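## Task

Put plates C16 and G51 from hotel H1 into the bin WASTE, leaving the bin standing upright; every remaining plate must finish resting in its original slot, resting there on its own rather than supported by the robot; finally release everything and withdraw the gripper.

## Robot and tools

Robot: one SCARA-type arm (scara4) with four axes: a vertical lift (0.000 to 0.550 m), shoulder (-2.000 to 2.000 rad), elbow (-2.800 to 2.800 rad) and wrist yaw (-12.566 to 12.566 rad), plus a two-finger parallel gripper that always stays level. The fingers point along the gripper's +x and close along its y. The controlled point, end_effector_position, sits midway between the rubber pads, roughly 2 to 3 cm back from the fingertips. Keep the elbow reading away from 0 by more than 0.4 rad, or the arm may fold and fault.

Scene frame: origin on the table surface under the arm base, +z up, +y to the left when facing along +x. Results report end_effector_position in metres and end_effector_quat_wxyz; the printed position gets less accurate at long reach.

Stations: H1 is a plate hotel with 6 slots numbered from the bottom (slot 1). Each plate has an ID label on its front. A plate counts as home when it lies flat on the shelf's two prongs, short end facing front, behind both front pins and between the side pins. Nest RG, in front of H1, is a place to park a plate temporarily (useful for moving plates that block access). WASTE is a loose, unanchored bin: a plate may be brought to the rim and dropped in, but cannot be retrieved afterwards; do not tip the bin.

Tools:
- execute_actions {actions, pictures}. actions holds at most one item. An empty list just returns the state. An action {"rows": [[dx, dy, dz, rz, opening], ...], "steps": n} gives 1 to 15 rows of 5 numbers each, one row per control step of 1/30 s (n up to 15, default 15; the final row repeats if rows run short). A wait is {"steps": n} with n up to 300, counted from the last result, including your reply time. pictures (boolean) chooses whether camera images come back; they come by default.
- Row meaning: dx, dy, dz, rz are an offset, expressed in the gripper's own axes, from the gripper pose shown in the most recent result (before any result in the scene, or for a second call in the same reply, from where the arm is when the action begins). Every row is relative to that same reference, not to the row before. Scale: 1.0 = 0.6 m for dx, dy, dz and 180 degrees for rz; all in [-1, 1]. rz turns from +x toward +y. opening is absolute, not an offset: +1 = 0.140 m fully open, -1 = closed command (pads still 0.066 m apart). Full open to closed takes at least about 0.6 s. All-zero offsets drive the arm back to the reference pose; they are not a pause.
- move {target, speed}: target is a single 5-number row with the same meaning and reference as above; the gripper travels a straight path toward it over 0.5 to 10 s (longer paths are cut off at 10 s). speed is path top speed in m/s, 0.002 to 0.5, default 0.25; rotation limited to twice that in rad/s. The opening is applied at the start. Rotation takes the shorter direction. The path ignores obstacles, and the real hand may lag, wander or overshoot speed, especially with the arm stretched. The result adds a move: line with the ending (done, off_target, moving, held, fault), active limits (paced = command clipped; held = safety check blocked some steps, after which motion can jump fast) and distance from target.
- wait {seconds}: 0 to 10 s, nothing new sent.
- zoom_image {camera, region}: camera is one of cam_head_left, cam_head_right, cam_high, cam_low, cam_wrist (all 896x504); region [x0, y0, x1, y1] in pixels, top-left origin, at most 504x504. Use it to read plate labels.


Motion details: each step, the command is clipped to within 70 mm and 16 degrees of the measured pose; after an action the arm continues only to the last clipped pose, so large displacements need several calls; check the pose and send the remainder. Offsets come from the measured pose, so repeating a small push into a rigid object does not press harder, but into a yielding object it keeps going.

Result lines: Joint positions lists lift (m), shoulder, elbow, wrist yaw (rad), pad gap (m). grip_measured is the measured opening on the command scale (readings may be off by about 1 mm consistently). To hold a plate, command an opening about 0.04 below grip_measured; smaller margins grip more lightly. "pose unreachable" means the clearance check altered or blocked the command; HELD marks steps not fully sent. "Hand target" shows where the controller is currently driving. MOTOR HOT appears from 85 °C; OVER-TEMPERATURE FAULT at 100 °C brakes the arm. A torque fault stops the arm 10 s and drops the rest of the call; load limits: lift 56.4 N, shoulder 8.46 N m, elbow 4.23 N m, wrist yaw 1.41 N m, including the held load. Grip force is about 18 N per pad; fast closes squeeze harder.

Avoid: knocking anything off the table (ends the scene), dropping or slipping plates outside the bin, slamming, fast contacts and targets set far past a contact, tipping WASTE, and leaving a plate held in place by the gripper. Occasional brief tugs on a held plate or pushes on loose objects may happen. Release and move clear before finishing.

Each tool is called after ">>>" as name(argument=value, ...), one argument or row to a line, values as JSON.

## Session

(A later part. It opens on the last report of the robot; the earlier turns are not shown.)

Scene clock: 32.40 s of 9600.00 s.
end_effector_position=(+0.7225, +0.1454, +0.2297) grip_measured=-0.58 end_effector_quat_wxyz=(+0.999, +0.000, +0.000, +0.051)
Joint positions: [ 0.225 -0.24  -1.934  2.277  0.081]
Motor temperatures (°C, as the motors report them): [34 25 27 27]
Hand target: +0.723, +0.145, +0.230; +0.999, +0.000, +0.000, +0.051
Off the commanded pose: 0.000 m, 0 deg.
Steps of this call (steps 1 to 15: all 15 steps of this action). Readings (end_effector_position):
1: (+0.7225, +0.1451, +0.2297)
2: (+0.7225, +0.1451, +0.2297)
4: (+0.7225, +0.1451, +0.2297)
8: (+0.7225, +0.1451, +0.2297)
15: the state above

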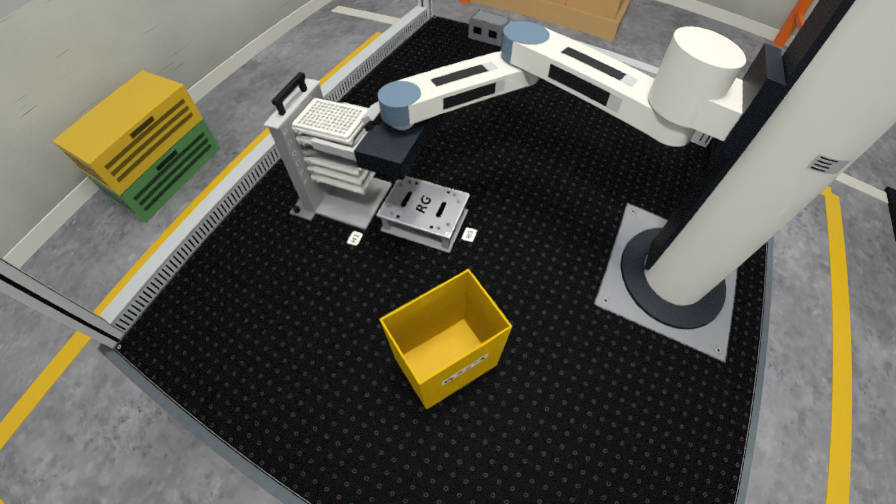

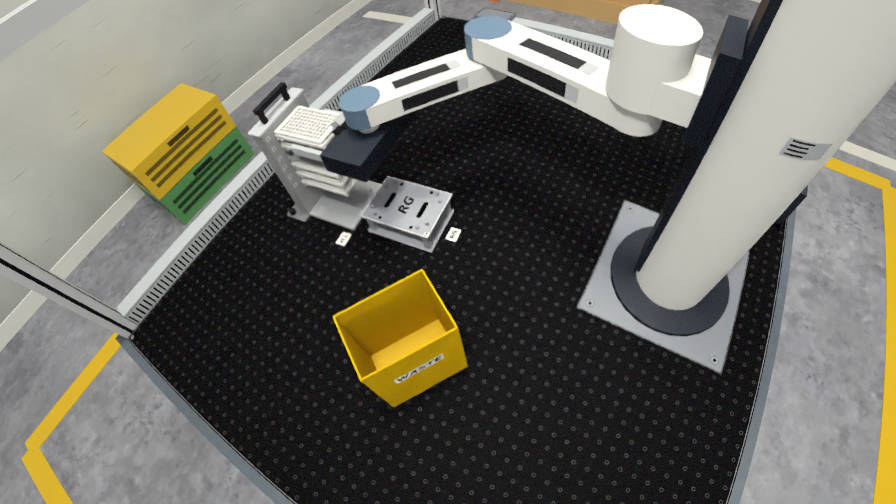

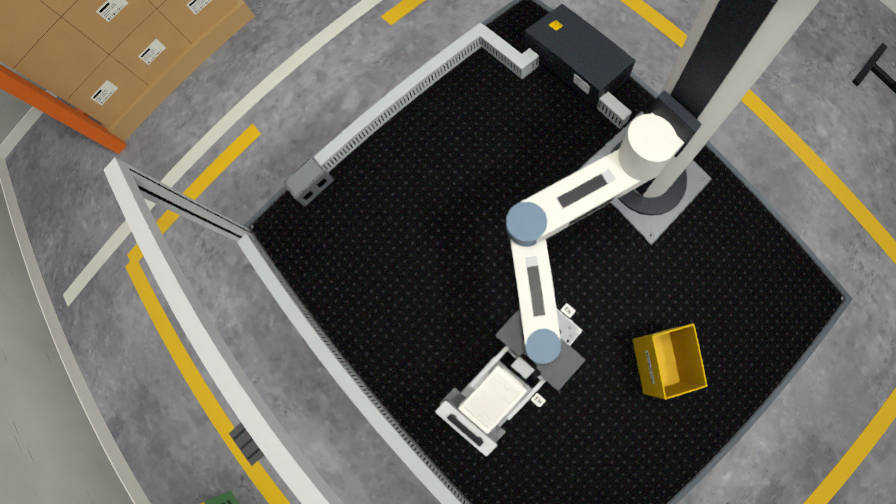

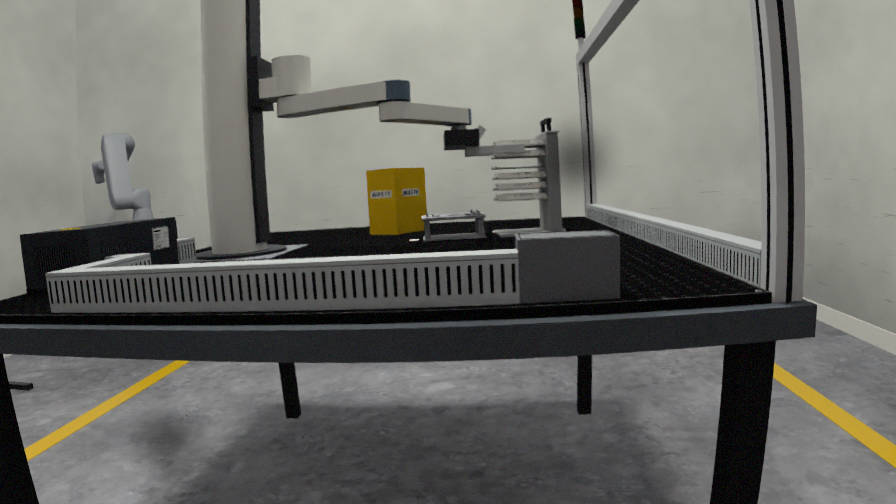

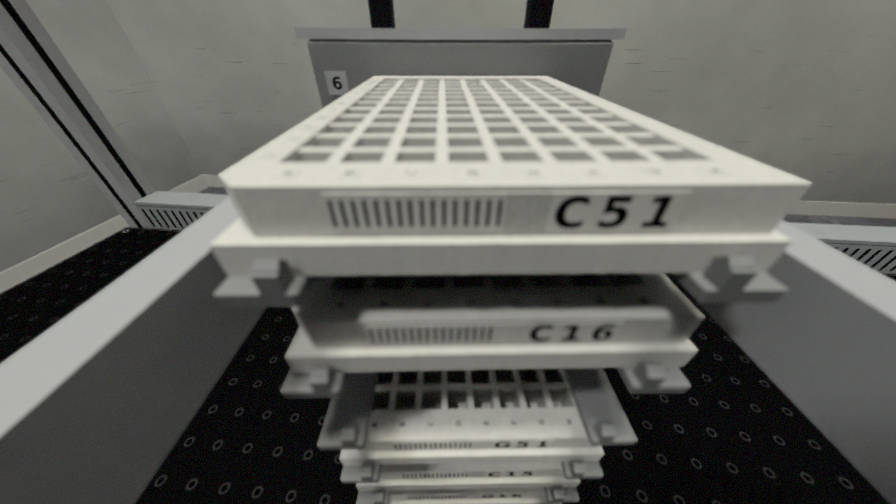

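>>> move(
  target=[0,0,0.012,0,-0.62],
  speed=0.02,
)

>>> move(
  target=[-0.25,0,0,0,-0.62],
  speed=0.1,
)

>>> move(
  target=[-0.37,0.373,0.07,0.368,-0.62],
)

Scene clock: 44.53 s of 9600.00 s.
end_effector_position=(+0.7224, +0.1454, +0.2370) grip_measured=-0.59 end_effector_quat_wxyz=(+0.999, +0.000, +0.000, +0.051)
Joint positions: [ 0.232 -0.24  -1.934  2.277  0.081]
Motor temperatures (°C, as the motors report them): [34 25 27 27]
Hand target: +0.722, +0.145, +0.237; +0.999, +0.000, +0.000, +0.051
Off the commanded pose: 0.000 m, 0 deg.
After step 90, 8.43 s passed at rest.
move: done

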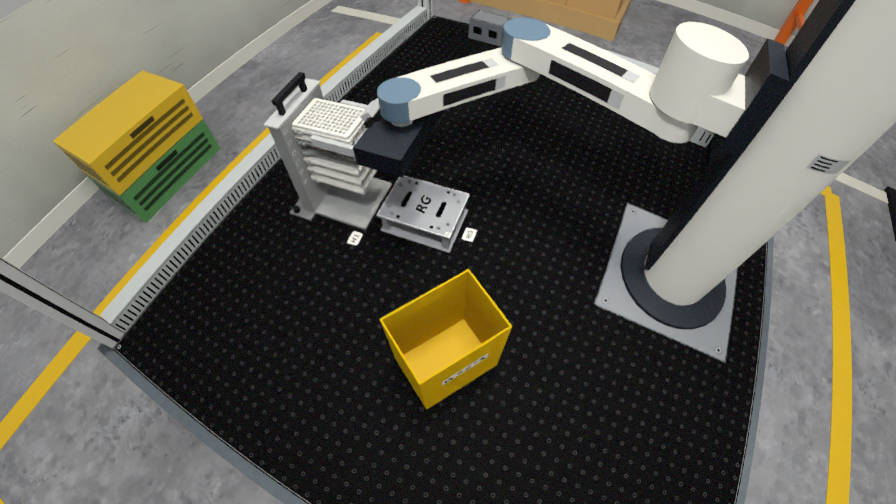

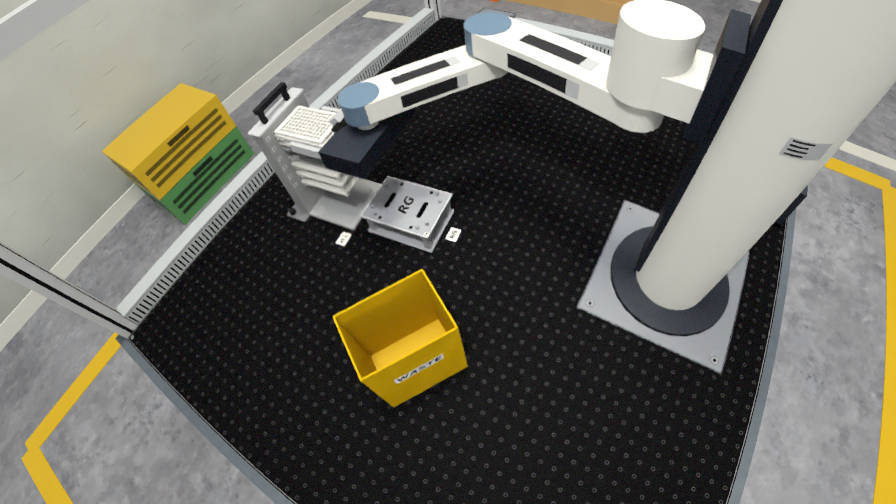

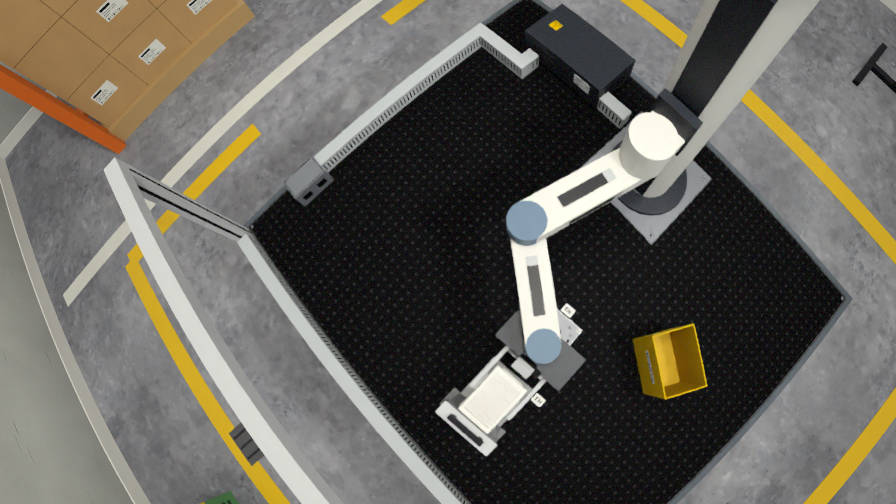

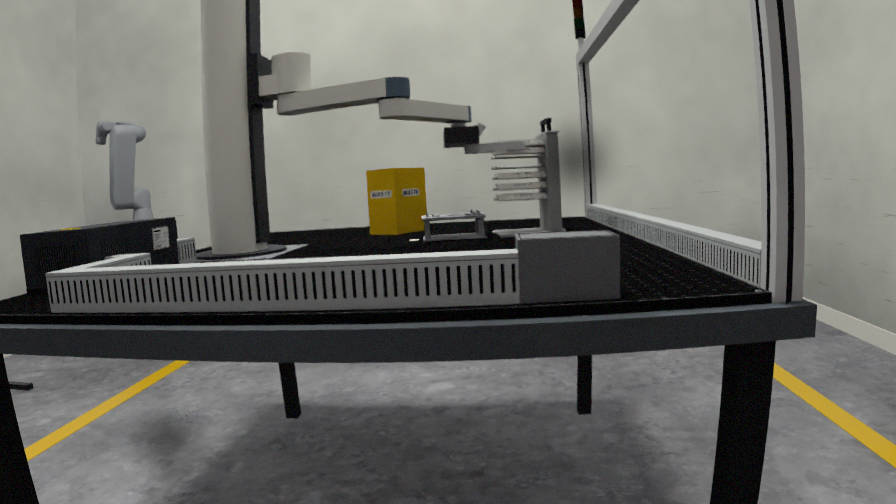

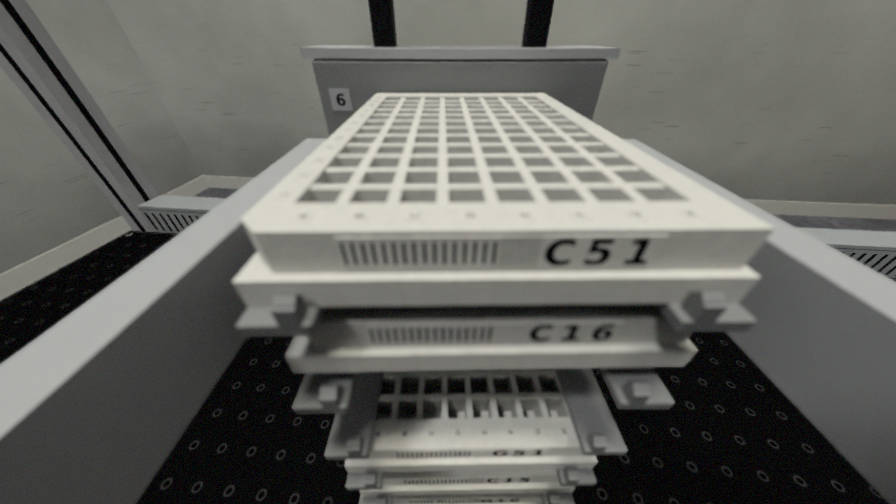

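Scene clock: 46.33 s of 9600.00 s.
end_effector_position=(+0.5731, +0.1302, +0.2370) grip_measured=-0.59 end_effector_quat_wxyz=(+0.999, +0.000, +0.000, +0.052)
Joint positions: [ 0.232 -0.459 -1.144  1.707  0.081]
Motor temperatures (°C, as the motors report them): [34 25 27 27]
Hand target: +0.573, +0.130, +0.237; +0.999, +0.000, +0.000, +0.051
Off the commanded pose: 0.000 m, 0 deg.
move: done

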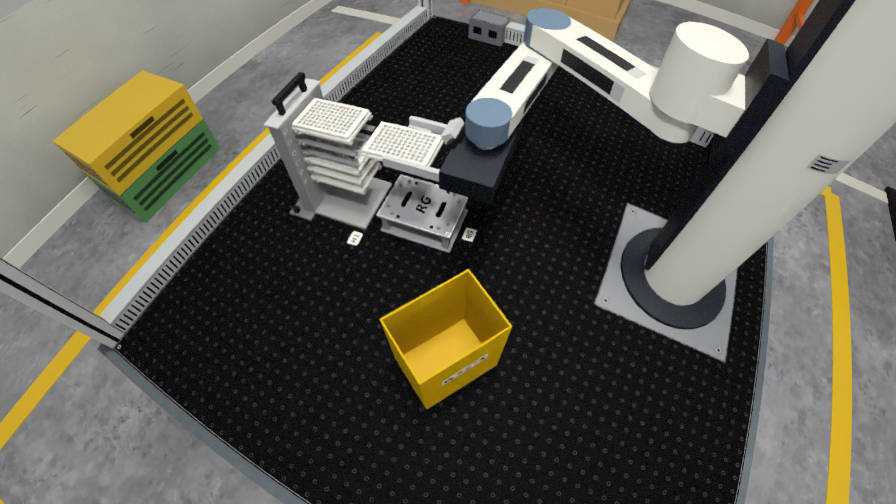

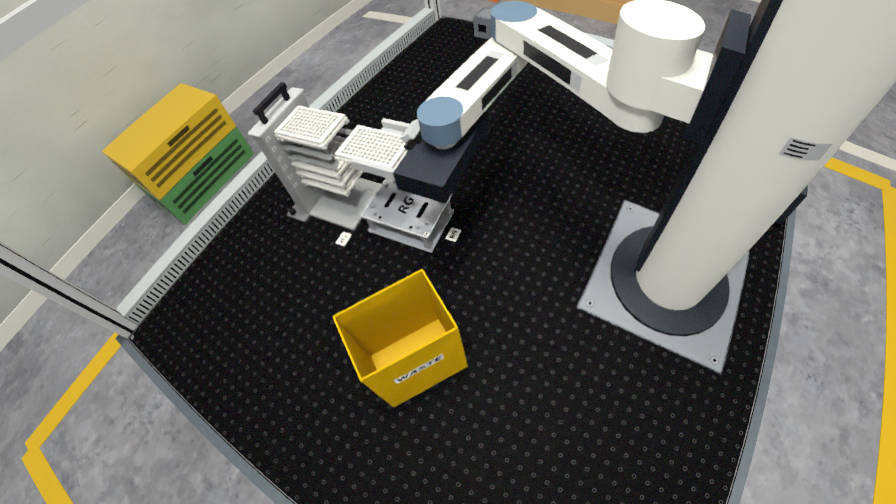

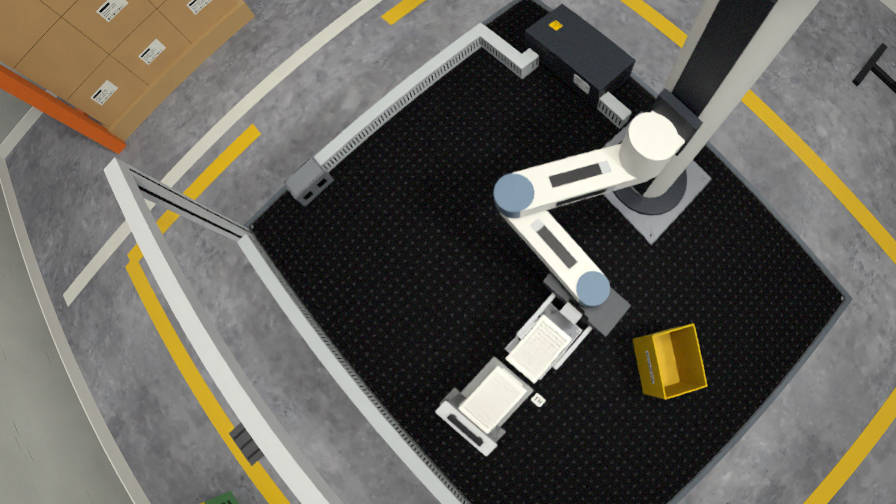

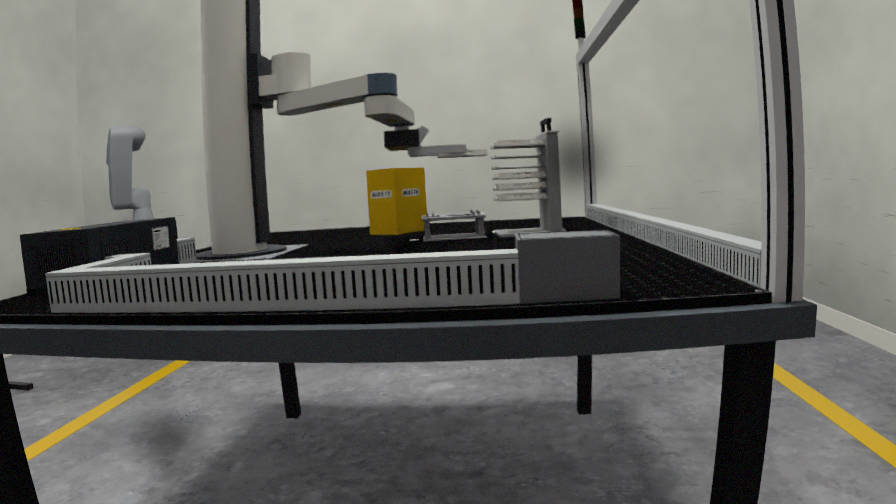

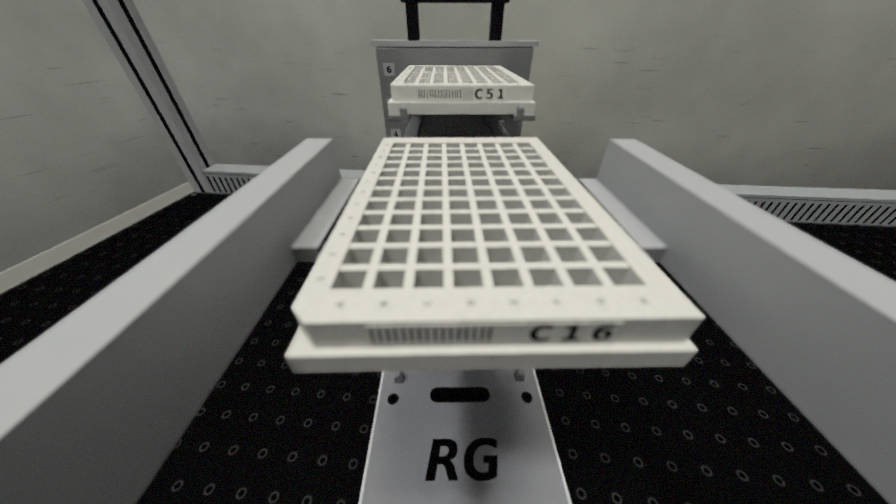

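Scene clock: 49.00 s of 9600.00 s.
end_effector_position=(+0.3291, +0.3298, +0.2789) grip_measured=-0.59 end_effector_quat_wxyz=(+0.808, +0.000, +0.000, +0.589)
Joint positions: [ 0.274  0.088 -0.886  2.058  0.081]
Motor temperatures (°C, as the motors report them): [34 25 27 27]
Hand target: +0.329, +0.330, +0.279; +0.808, +0.000, +0.000, +0.589
Off the commanded pose: 0.000 m, 0 deg.
move: done

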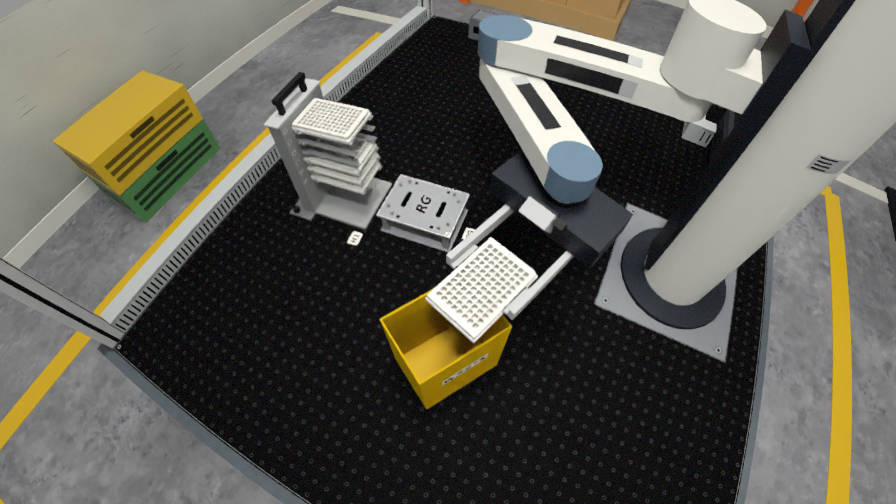

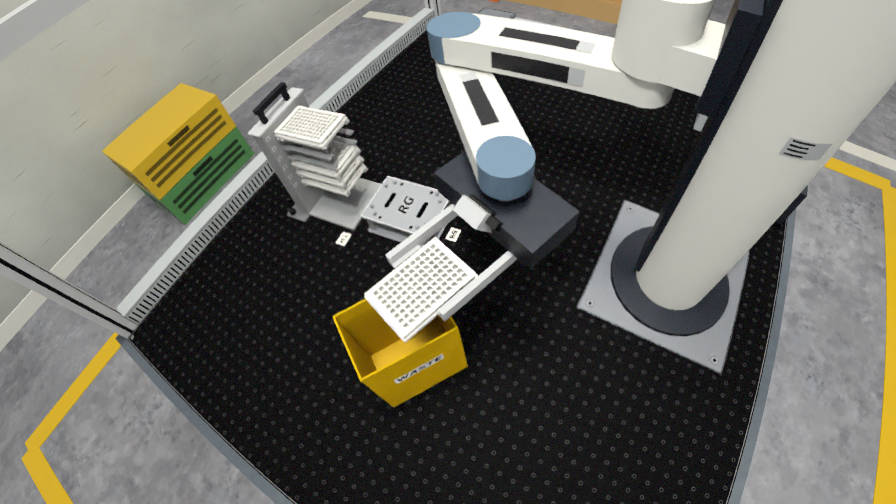

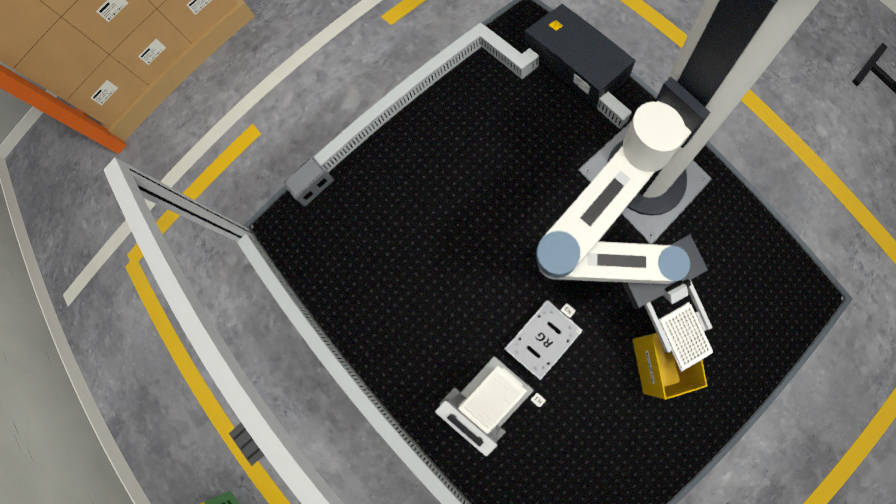

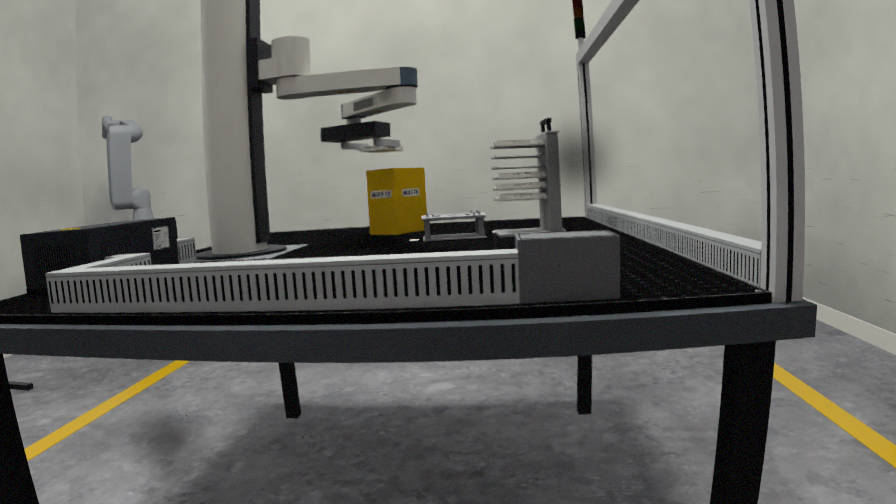

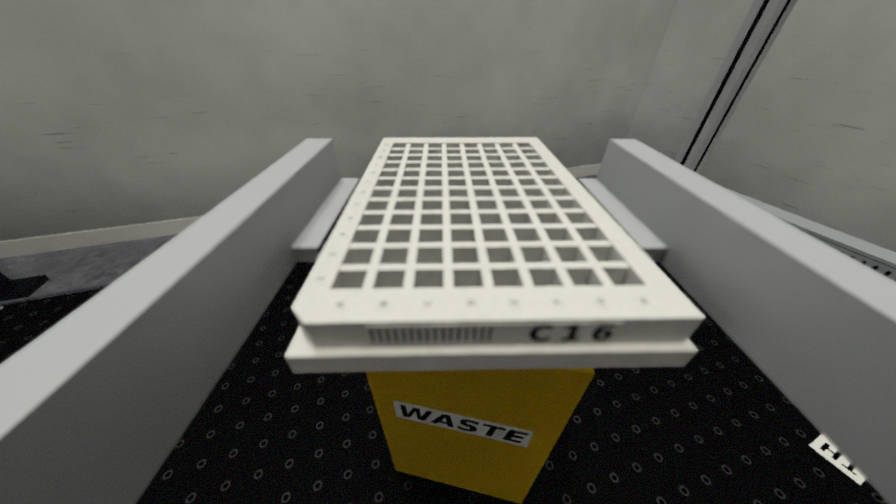

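>>> move(
  target=[0.088,-0.018,-0.055,-0.062,-0.62],
  speed=0.15,
)

Scene clock: 54.80 s of 9600.00 s.
end_effector_position=(+0.3556, +0.3768, +0.2459) grip_measured=-0.59 end_effector_quat_wxyz=(+0.861, +0.000, +0.000, +0.508)
Joint positions: [ 0.241  0.264 -1.119  1.92   0.081]
Motor temperatures (°C, as the motors report them): [34 25 27 27]
Hand target: +0.356, +0.377, +0.246; +0.861, +0.000, +0.000, +0.508
Off the commanded pose: 0.000 m, 0 deg.
After step 90, 1.83 s passed at rest.
move: done

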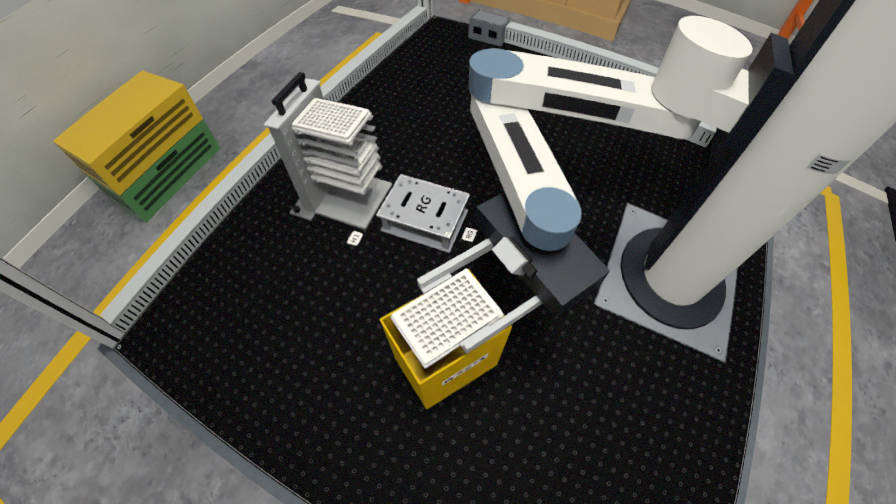

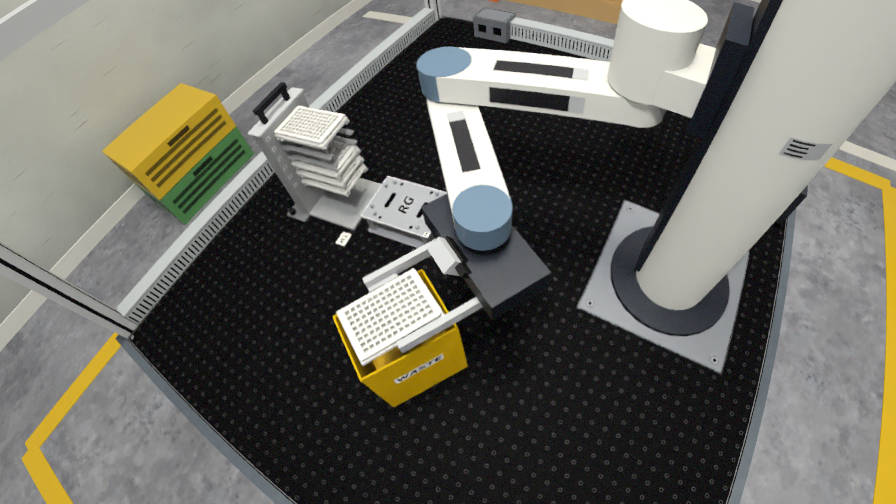

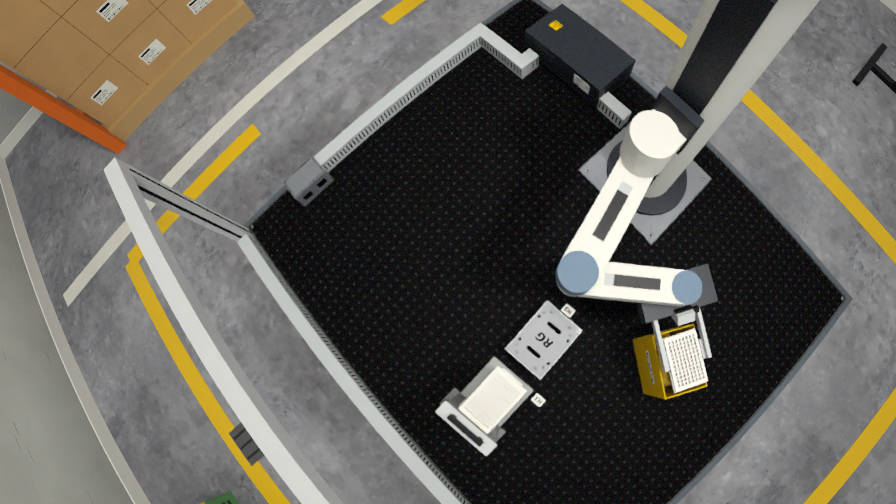

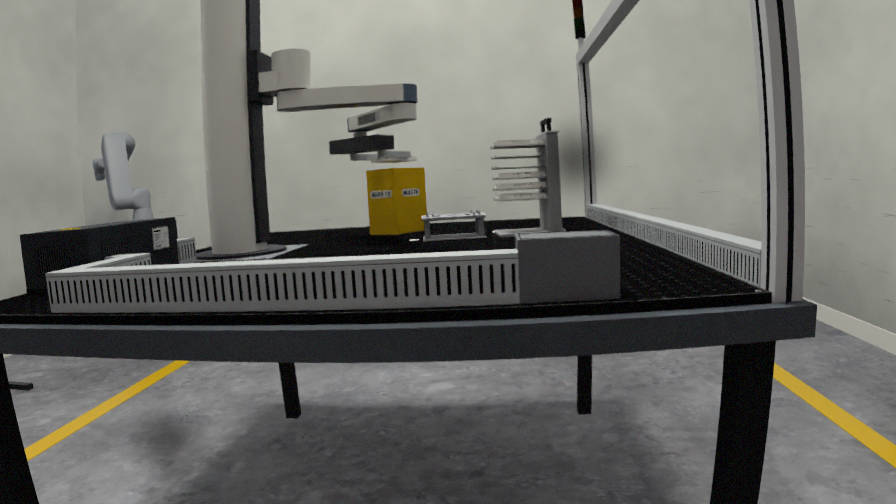

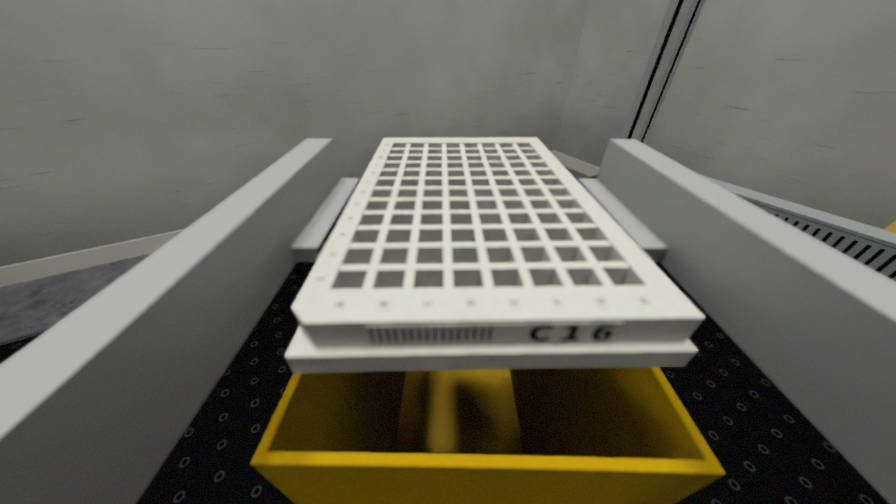

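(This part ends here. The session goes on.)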